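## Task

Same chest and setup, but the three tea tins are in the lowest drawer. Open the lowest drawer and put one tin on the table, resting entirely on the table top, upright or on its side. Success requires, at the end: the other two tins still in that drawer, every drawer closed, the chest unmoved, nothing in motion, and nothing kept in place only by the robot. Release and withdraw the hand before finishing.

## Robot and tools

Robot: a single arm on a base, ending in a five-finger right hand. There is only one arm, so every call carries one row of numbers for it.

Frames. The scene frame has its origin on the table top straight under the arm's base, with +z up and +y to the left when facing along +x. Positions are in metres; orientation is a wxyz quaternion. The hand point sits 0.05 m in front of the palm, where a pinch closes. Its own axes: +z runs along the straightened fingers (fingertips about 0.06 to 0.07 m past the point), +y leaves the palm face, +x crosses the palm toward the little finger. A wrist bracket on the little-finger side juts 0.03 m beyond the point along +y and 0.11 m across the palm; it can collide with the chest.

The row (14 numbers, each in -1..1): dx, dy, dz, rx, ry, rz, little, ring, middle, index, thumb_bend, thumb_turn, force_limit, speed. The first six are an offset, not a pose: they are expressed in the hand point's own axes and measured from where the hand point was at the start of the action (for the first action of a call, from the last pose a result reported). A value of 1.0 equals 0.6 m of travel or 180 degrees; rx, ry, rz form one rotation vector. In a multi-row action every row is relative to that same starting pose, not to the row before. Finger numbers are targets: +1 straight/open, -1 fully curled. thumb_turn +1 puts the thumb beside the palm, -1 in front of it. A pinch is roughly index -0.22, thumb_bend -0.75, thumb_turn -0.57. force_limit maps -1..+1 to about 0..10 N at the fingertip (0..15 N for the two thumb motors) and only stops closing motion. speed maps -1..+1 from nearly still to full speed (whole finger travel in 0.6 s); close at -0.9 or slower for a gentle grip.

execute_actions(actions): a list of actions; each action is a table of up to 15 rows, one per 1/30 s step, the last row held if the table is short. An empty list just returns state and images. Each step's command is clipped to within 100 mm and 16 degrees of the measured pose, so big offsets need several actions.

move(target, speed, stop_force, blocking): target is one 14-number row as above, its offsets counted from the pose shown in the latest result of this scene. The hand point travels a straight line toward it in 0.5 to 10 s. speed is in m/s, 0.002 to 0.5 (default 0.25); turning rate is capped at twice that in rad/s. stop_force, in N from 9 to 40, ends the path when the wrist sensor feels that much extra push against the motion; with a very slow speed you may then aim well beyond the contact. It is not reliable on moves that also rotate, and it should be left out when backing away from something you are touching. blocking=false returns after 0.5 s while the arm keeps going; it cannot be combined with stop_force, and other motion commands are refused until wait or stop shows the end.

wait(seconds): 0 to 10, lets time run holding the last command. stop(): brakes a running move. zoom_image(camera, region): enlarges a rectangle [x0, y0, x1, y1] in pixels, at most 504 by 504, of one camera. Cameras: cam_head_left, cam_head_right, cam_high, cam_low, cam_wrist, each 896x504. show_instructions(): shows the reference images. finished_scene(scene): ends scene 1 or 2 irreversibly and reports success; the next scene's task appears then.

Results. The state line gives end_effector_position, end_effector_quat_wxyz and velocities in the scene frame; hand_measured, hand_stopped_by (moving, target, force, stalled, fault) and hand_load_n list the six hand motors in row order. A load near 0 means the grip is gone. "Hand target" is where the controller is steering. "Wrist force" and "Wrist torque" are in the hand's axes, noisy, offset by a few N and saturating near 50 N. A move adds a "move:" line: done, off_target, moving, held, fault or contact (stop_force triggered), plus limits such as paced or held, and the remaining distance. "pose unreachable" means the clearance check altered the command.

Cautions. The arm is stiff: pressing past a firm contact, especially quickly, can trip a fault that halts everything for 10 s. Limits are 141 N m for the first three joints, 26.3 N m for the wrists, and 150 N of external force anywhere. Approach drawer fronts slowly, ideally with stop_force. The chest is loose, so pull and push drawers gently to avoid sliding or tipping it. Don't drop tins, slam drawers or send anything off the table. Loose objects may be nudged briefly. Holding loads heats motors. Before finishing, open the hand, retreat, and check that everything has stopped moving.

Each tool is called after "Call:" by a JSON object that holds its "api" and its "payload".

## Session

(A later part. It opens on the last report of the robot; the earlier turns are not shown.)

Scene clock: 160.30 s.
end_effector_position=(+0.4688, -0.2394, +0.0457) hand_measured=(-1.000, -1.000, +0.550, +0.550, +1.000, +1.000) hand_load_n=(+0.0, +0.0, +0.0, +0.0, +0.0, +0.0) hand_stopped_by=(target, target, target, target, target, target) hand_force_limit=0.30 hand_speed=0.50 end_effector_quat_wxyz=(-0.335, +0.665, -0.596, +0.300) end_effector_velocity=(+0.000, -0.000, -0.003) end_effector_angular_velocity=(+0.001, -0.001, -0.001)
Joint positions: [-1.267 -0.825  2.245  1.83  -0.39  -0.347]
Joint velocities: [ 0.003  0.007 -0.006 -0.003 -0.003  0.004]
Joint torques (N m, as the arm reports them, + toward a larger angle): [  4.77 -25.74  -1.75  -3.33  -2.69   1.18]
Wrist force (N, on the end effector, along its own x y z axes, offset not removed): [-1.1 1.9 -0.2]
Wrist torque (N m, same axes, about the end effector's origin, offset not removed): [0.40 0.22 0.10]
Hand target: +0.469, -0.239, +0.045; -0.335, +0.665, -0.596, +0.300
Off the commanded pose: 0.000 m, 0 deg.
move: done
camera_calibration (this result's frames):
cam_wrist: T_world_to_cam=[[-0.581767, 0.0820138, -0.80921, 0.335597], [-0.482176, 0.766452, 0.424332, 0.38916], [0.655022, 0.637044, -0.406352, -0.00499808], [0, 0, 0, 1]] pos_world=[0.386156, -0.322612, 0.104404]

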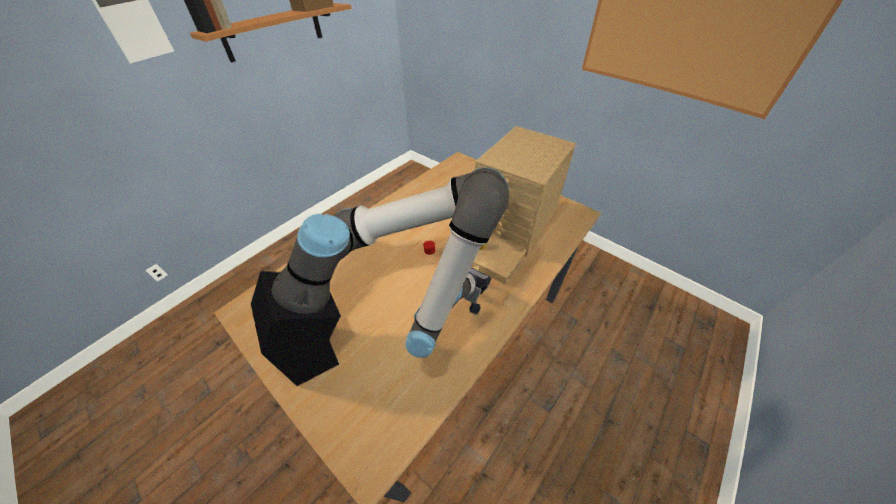

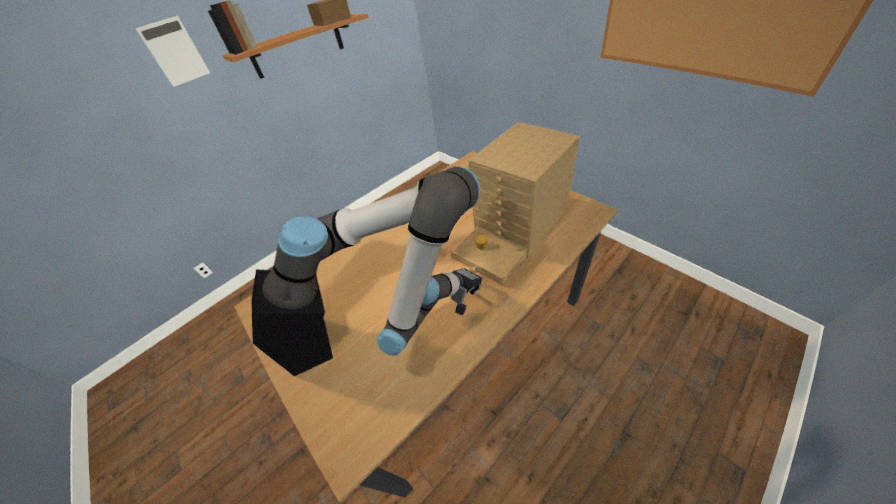

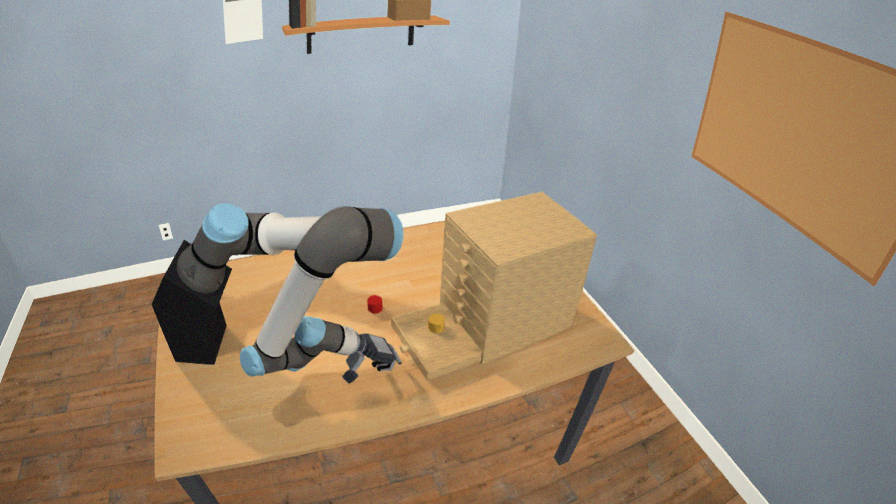

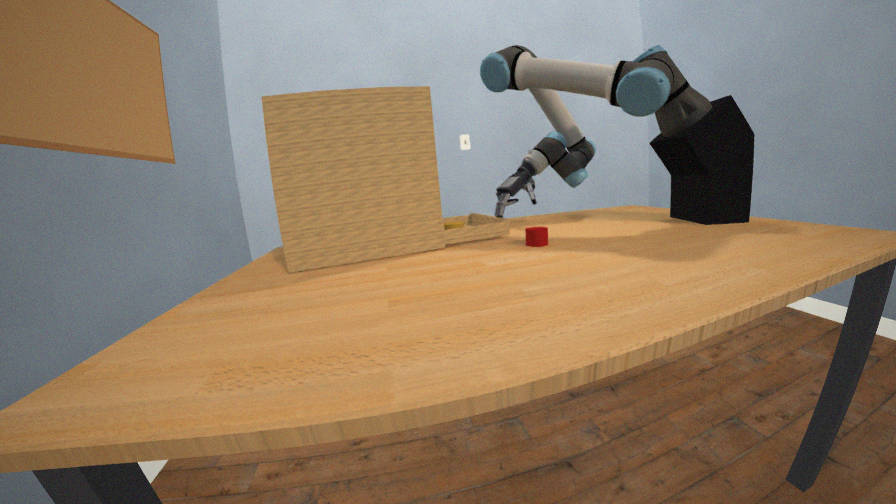

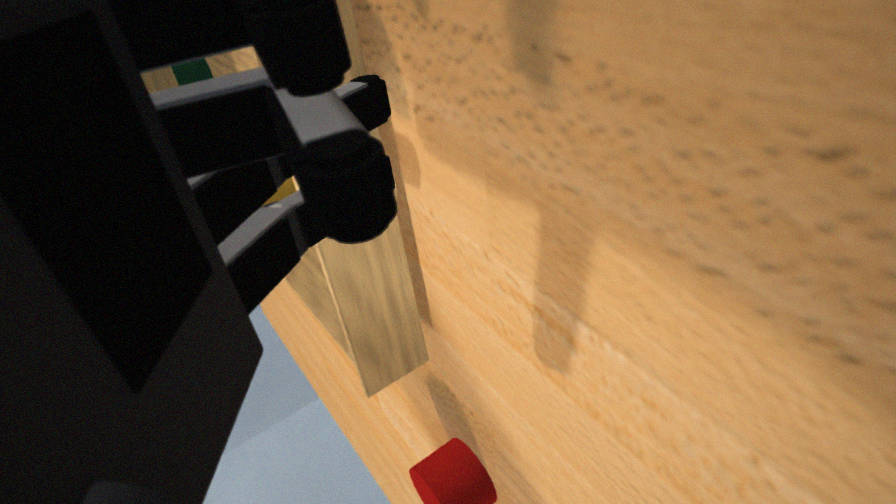

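Call:
{"api": "move", "payload": {"target": [0,-0.192,0.263,0,0,0,-1,-1,0.55,0.55,1,1,0.3,0.5], "speed": 0.04}}

Scene clock: 166.93 s.
end_effector_position=(+0.6629, -0.2179, +0.0444) hand_measured=(-1.000, -1.000, +0.550, +0.550, +1.000, +1.000) hand_load_n=(+0.0, +0.0, -1.5, +0.0, +0.0, +0.0) hand_stopped_by=(target, target, target, target, target, target) hand_force_limit=0.30 hand_speed=0.50 end_effector_quat_wxyz=(-0.335, +0.665, -0.596, +0.300) end_effector_velocity=(+0.003, +0.000, -0.000) end_effector_angular_velocity=(+0.000, +0.001, -0.000)
Joint positions: [-0.9   -0.968  1.925  2.244 -0.756 -0.29 ]
Joint velocities: [ 0.005  0.    -0.007  0.007 -0.005 -0.   ]
Joint torques (N m, as the arm reports them, + toward a larger angle): [  9.35 -47.1  -10.04  -0.77  -2.46   1.59]
Wrist force (N, on the end effector, along its own x y z axes, offset not removed): [-1.4 1.7 -3.4]
Wrist torque (N m, same axes, about the end effector's origin, offset not removed): [0.45 0.26 0.02]
Hand target: +0.663, -0.218, +0.044; -0.335, +0.665, -0.596, +0.300
Off the commanded pose: 0.000 m, 0 deg.
move: done
camera_calibration (this result's frames):
cam_wrist: T_world_to_cam=[[-0.581757, 0.0819617, -0.809223, 0.445661], [-0.482209, 0.766452, 0.424294, 0.466772], [0.655006, 0.637051, -0.406366, -0.146353], [0, 0, 0, 1]] pos_world=[0.58021, -0.301052, 0.103118]

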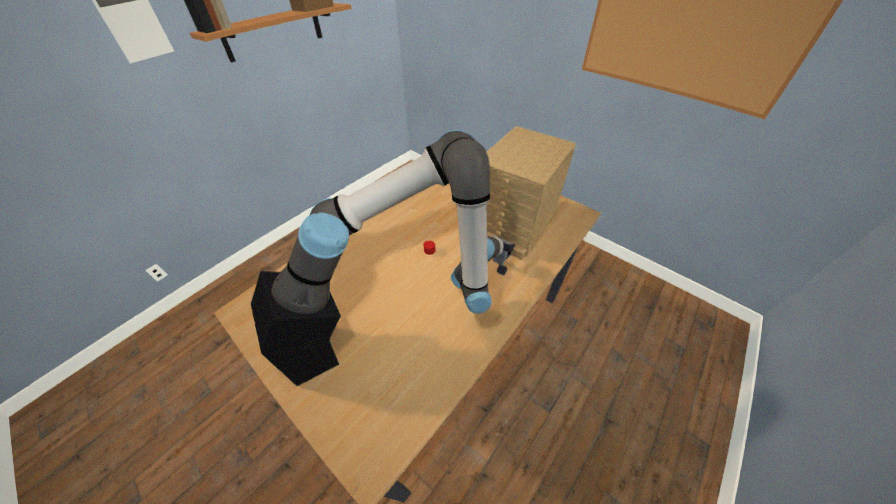

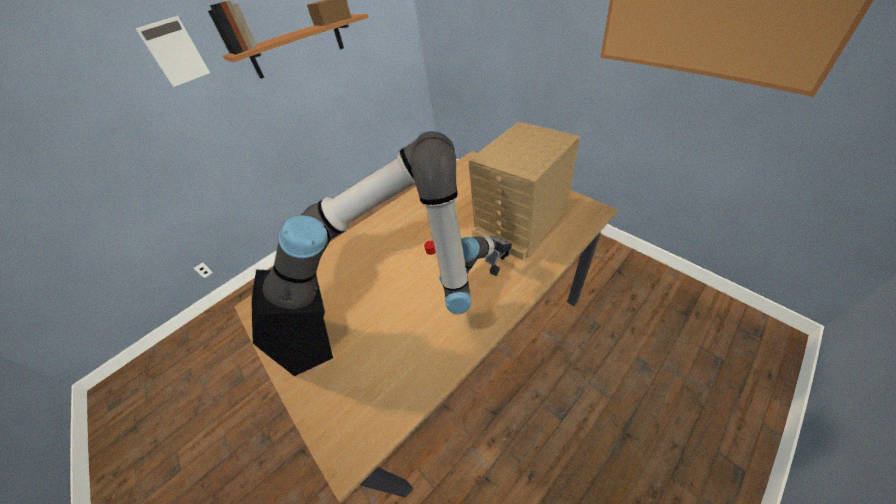

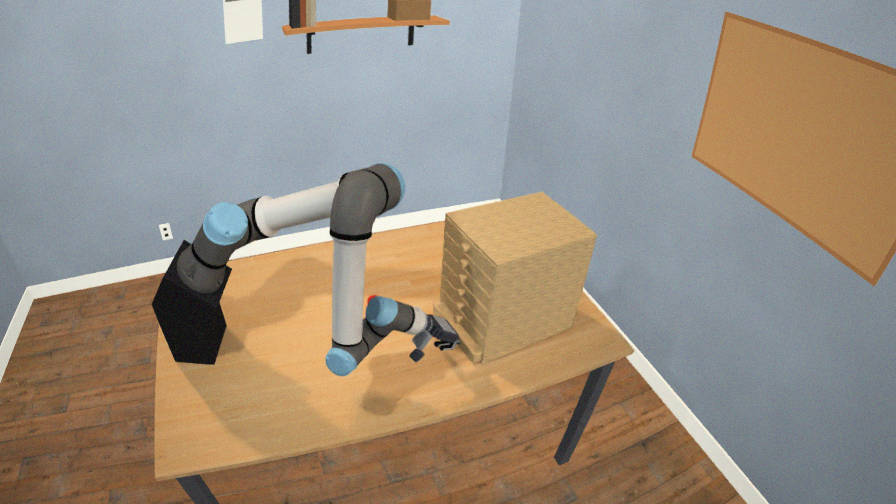

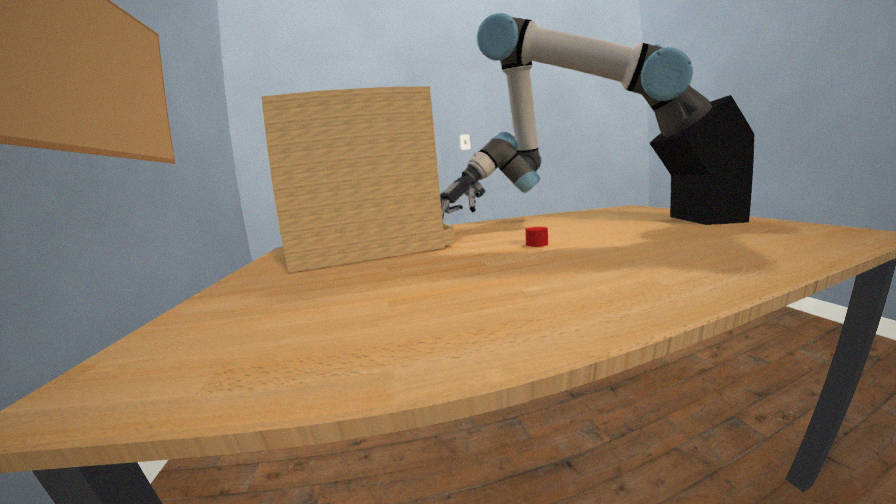

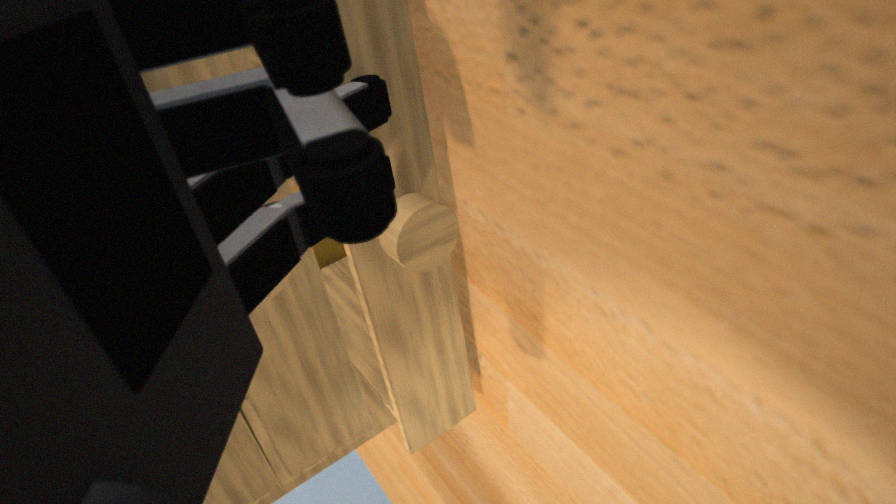

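About 3 cm left.

Call:
{"api": "move", "payload": {"target": [0,-0.045,0.061,0,0,0,-1,-1,0.55,0.55,1,1,0.3,0.5], "speed": 0.012, "stop_force": 12}}

Call:
{"api": "zoom_image", "payload": {"camera": "cam_low", "region": [390,170,530,270]}}

Scene clock: 170.70 s.
end_effector_position=(+0.6925, -0.2145, +0.0445) hand_measured=(-1.000, -1.000, +0.548, +0.550, +1.000, +1.000) hand_load_n=(+0.0, +0.0, -13.5, -4.0, +0.0, +0.0) hand_stopped_by=(target, target, target, target, target, target) hand_force_limit=0.30 hand_speed=0.50 end_effector_quat_wxyz=(-0.335, +0.665, -0.596, +0.300) end_effector_velocity=(-0.005, +0.001, -0.000) end_effector_angular_velocity=(+0.004, +0.001, +0.002)
Joint positions: [-0.857 -0.97   1.861  2.307 -0.798 -0.286]
Joint velocities: [-0.005 -0.     0.011 -0.008  0.009 -0.   ]
Joint torques (N m, as the arm reports them, + toward a larger angle): [ -5.23 -43.04   0.18  -2.03   3.25  -0.05]
Wrist force (N, on the end effector, along its own x y z axes, offset not removed): [-2.3 -1.4 -35.1]
Wrist torque (N m, same axes, about the end effector's origin, offset not removed): [1.14 0.87 -0.07]
Hand target: +0.692, -0.215, +0.044; -0.335, +0.665, -0.596, +0.300
Off the commanded pose: 0.016 m, 0 deg.
move: contact
camera_calibration (this result's frames):
cam_wrist: T_world_to_cam=[[-0.581627, 0.0819031, -0.809322, 0.462538], [-0.482286, 0.766474, 0.424166, 0.478526], [0.655065, 0.637031, -0.406302, -0.167927], [0, 0, 0, 1]] pos_world=[0.609814, -0.297686, 0.103139]

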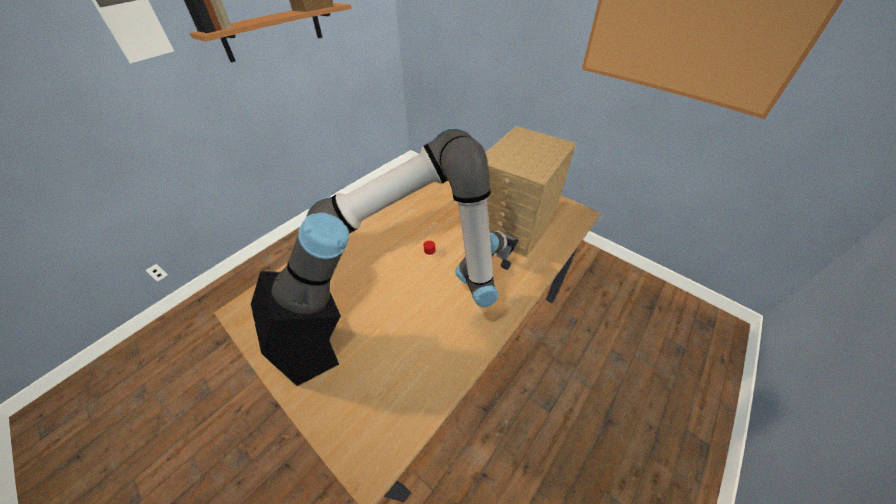

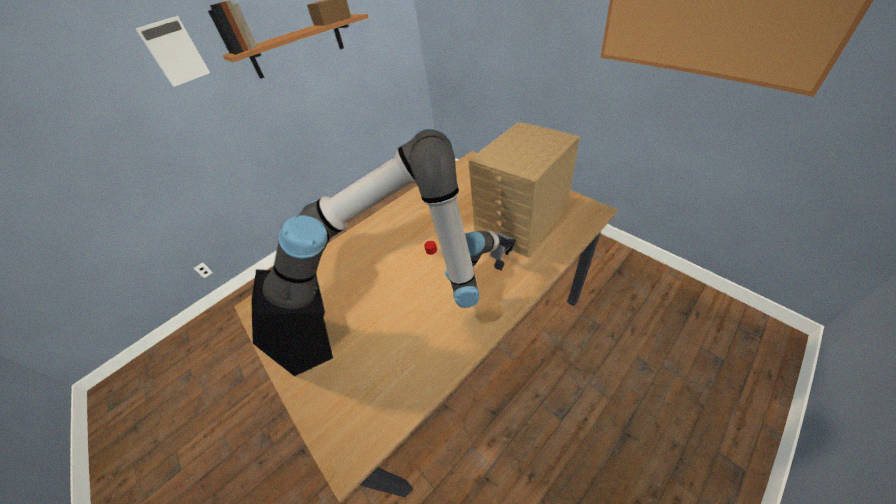

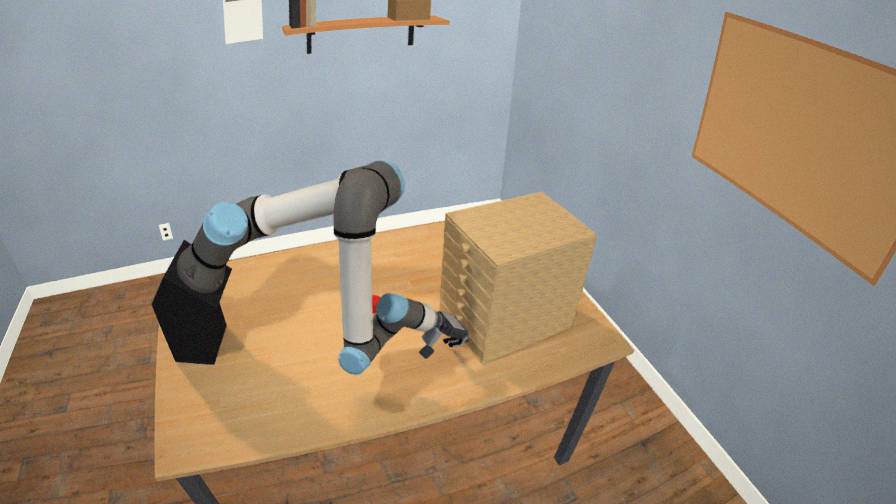

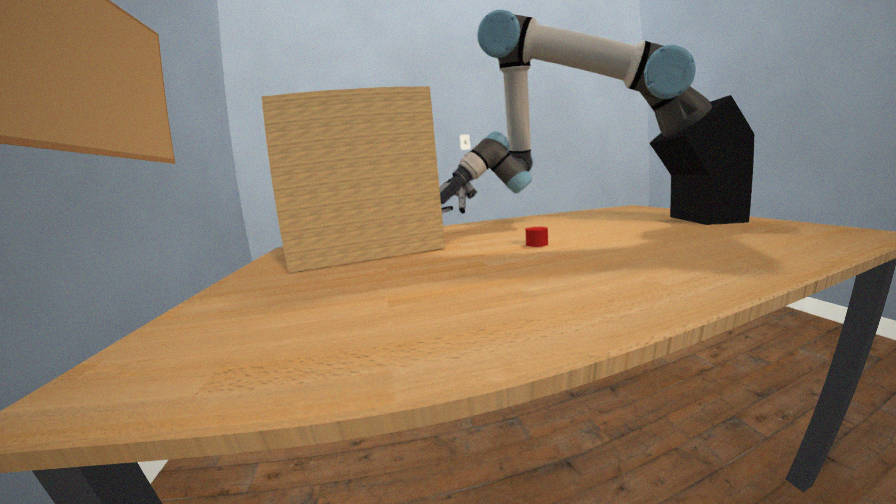

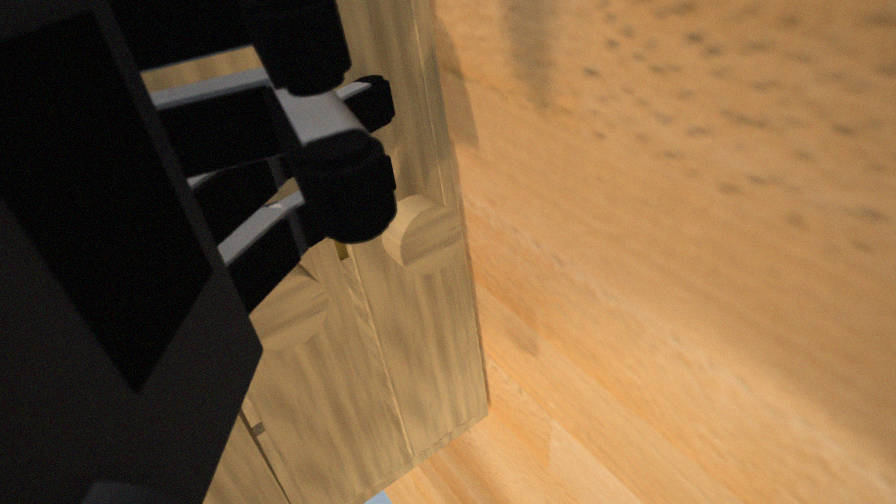

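Region (390, 170, 530, 270) of cam_low's 896x504 image, scaled by 3.600, with more detail than that image has; it fills the top 360 rows of this view, and the rest is white.

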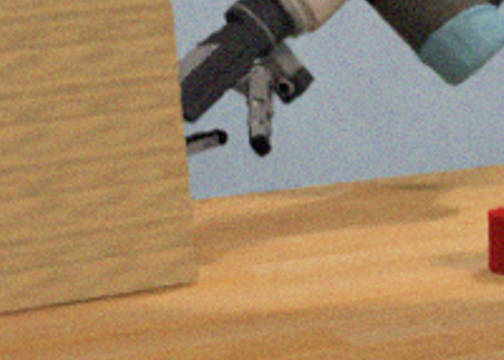

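Call:
{"api": "move", "payload": {"target": [0,0.03,-0.3,0,0,0,-1,-1,0.55,0.55,1,1,0.3,0.5], "speed": 0.15}}

Call:
{"api": "zoom_image", "payload": {"camera": "cam_high", "region": [400,240,560,380]}}

Call:
{"api": "zoom_image", "payload": {"camera": "cam_low", "region": [390,170,530,270]}}

Scene clock: 175.13 s.
end_effector_position=(+0.5382, -0.2320, +0.1370) hand_measured=(-1.000, -1.000, +0.550, +0.550, +1.000, +1.000) hand_load_n=(+0.0, +0.0, +0.0, +0.0, +0.0, +0.0) hand_stopped_by=(target, target, target, target, target, target) hand_force_limit=0.30 hand_speed=0.50 end_effector_quat_wxyz=(-0.335, +0.665, -0.596, +0.300) end_effector_velocity=(-0.002, -0.000, +0.001) end_effector_angular_velocity=(+0.000, +0.000, -0.000)
Joint positions: [-1.219 -1.169  2.303  2.104 -0.438 -0.334]
Joint velocities: [-0.007 -0.002  0.005 -0.001  0.007 -0.002]
Joint torques (N m, as the arm reports them, + toward a larger angle): [-13.9  -35.94   7.72  -3.18   3.11  -2.  ]
Wrist force (N, on the end effector, along its own x y z axes, offset not removed): [-2.2 2.0 1.8]
Wrist torque (N m, same axes, about the end effector's origin, offset not removed): [0.19 0.27 -0.01]
Hand target: +0.538, -0.232, +0.137; -0.335, +0.665, -0.596, +0.300
Off the commanded pose: 0.000 m, 0 deg.
move: done
camera_calibration (this result's frames):
cam_wrist: T_world_to_cam=[[-0.581599, 0.0819761, -0.809335, 0.449166], [-0.482225, 0.76651, 0.424172, 0.378265], [0.655135, 0.636979, -0.406271, -0.0181529], [0, 0, 0, 1]] pos_world=[0.455536, -0.315202, 0.195701]

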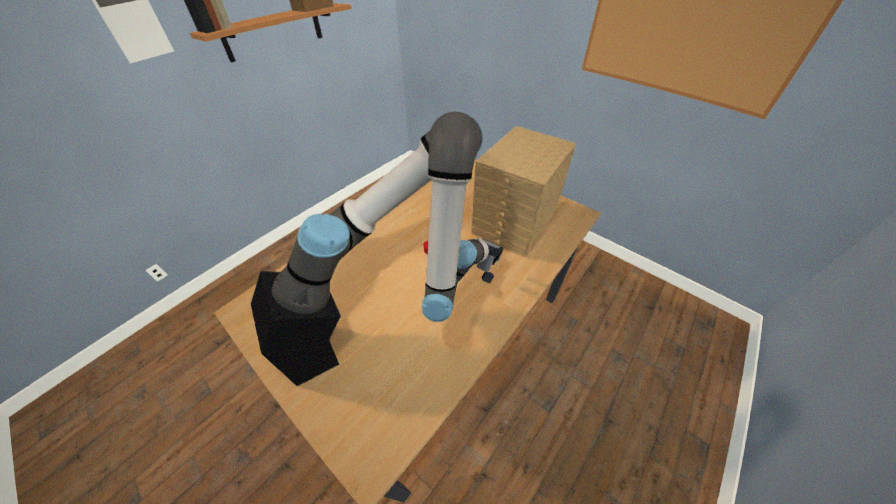

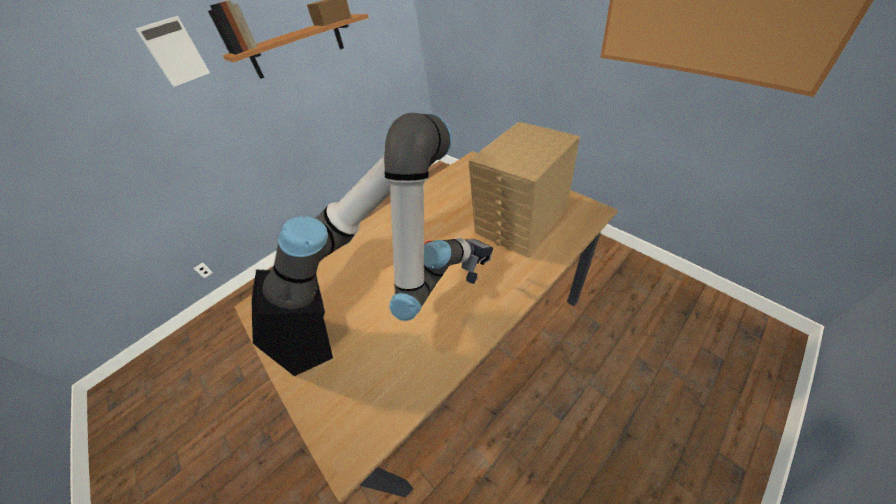

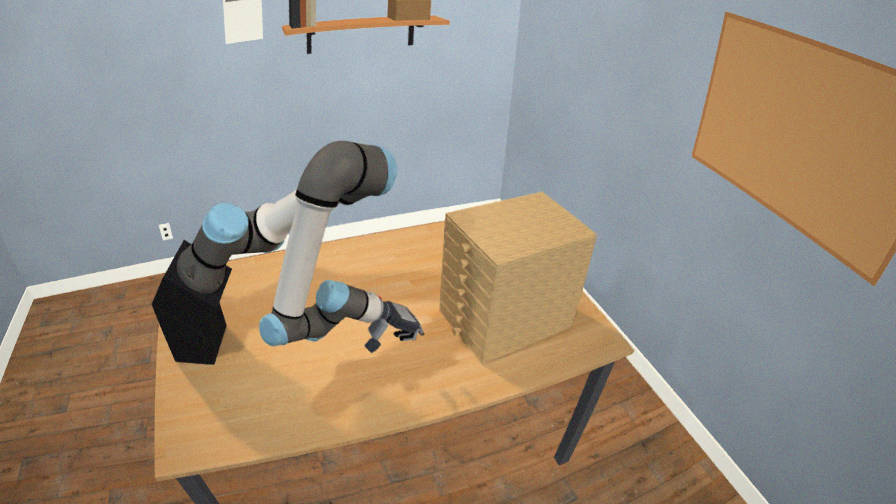

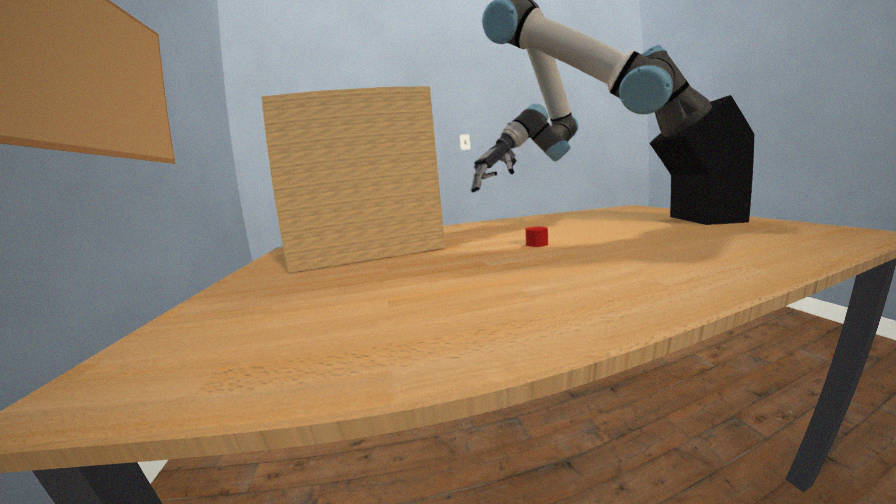

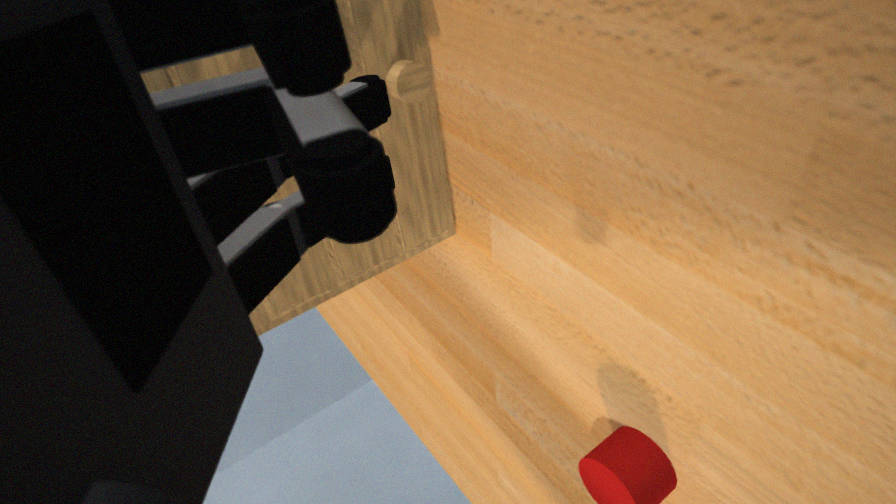

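Region (400, 240, 560, 380) of cam_high's 896x504 image, scaled by 3.150, with more detail than that image has; it fills the top 441 rows of this view, and the rest is white.

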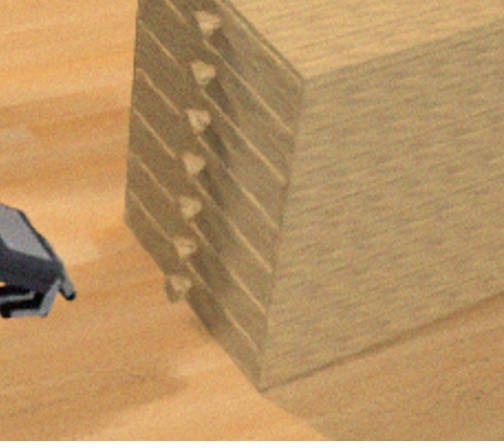

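Region (390, 170, 530, 270) of cam_low's 896x504 image, scaled by 3.600, with more detail than that image has; it fills the top 360 rows of this view, and the rest is white.

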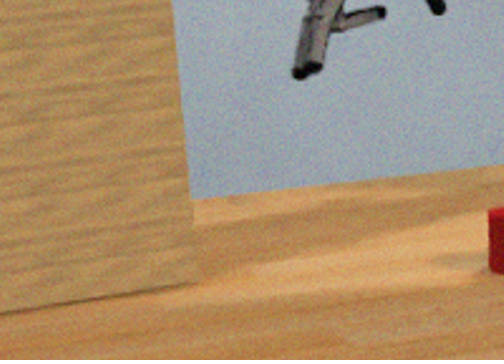

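Call:
{"api": "zoom_image", "payload": {"camera": "cam_head_right", "region": [460,190,550,270]}}

Call:
{"api": "zoom_image", "payload": {"camera": "cam_wrist", "region": [240,40,500,340]}}

Region (460, 190, 550, 270) of cam_head_right's 896x504 image, scaled by 5.600, with more detail than that image has.

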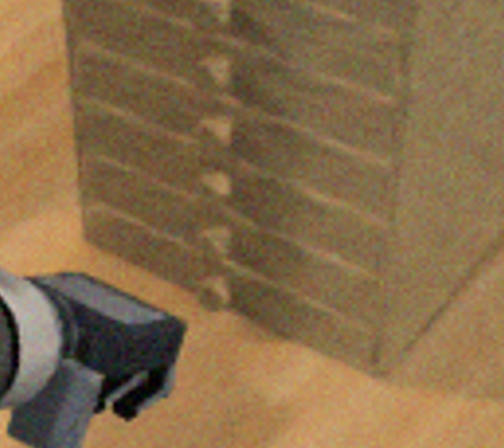

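Region (240, 40, 500, 340) of cam_wrist's 896x504 image, scaled by 1.680, with more detail than that image has; it fills the left 437 columns of this view, and the rest is white.

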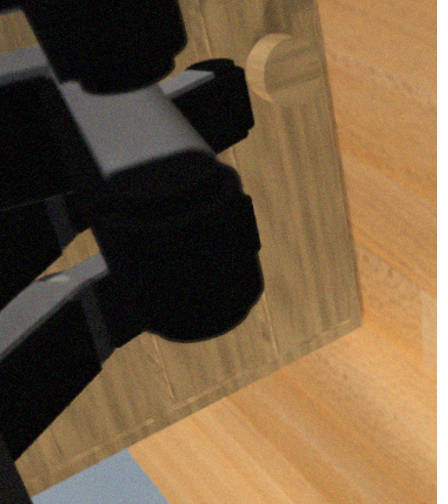

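Flush.

Call:
{"api": "finished_scene", "payload": {"scene": 2}}

The scene is finished: the task was done.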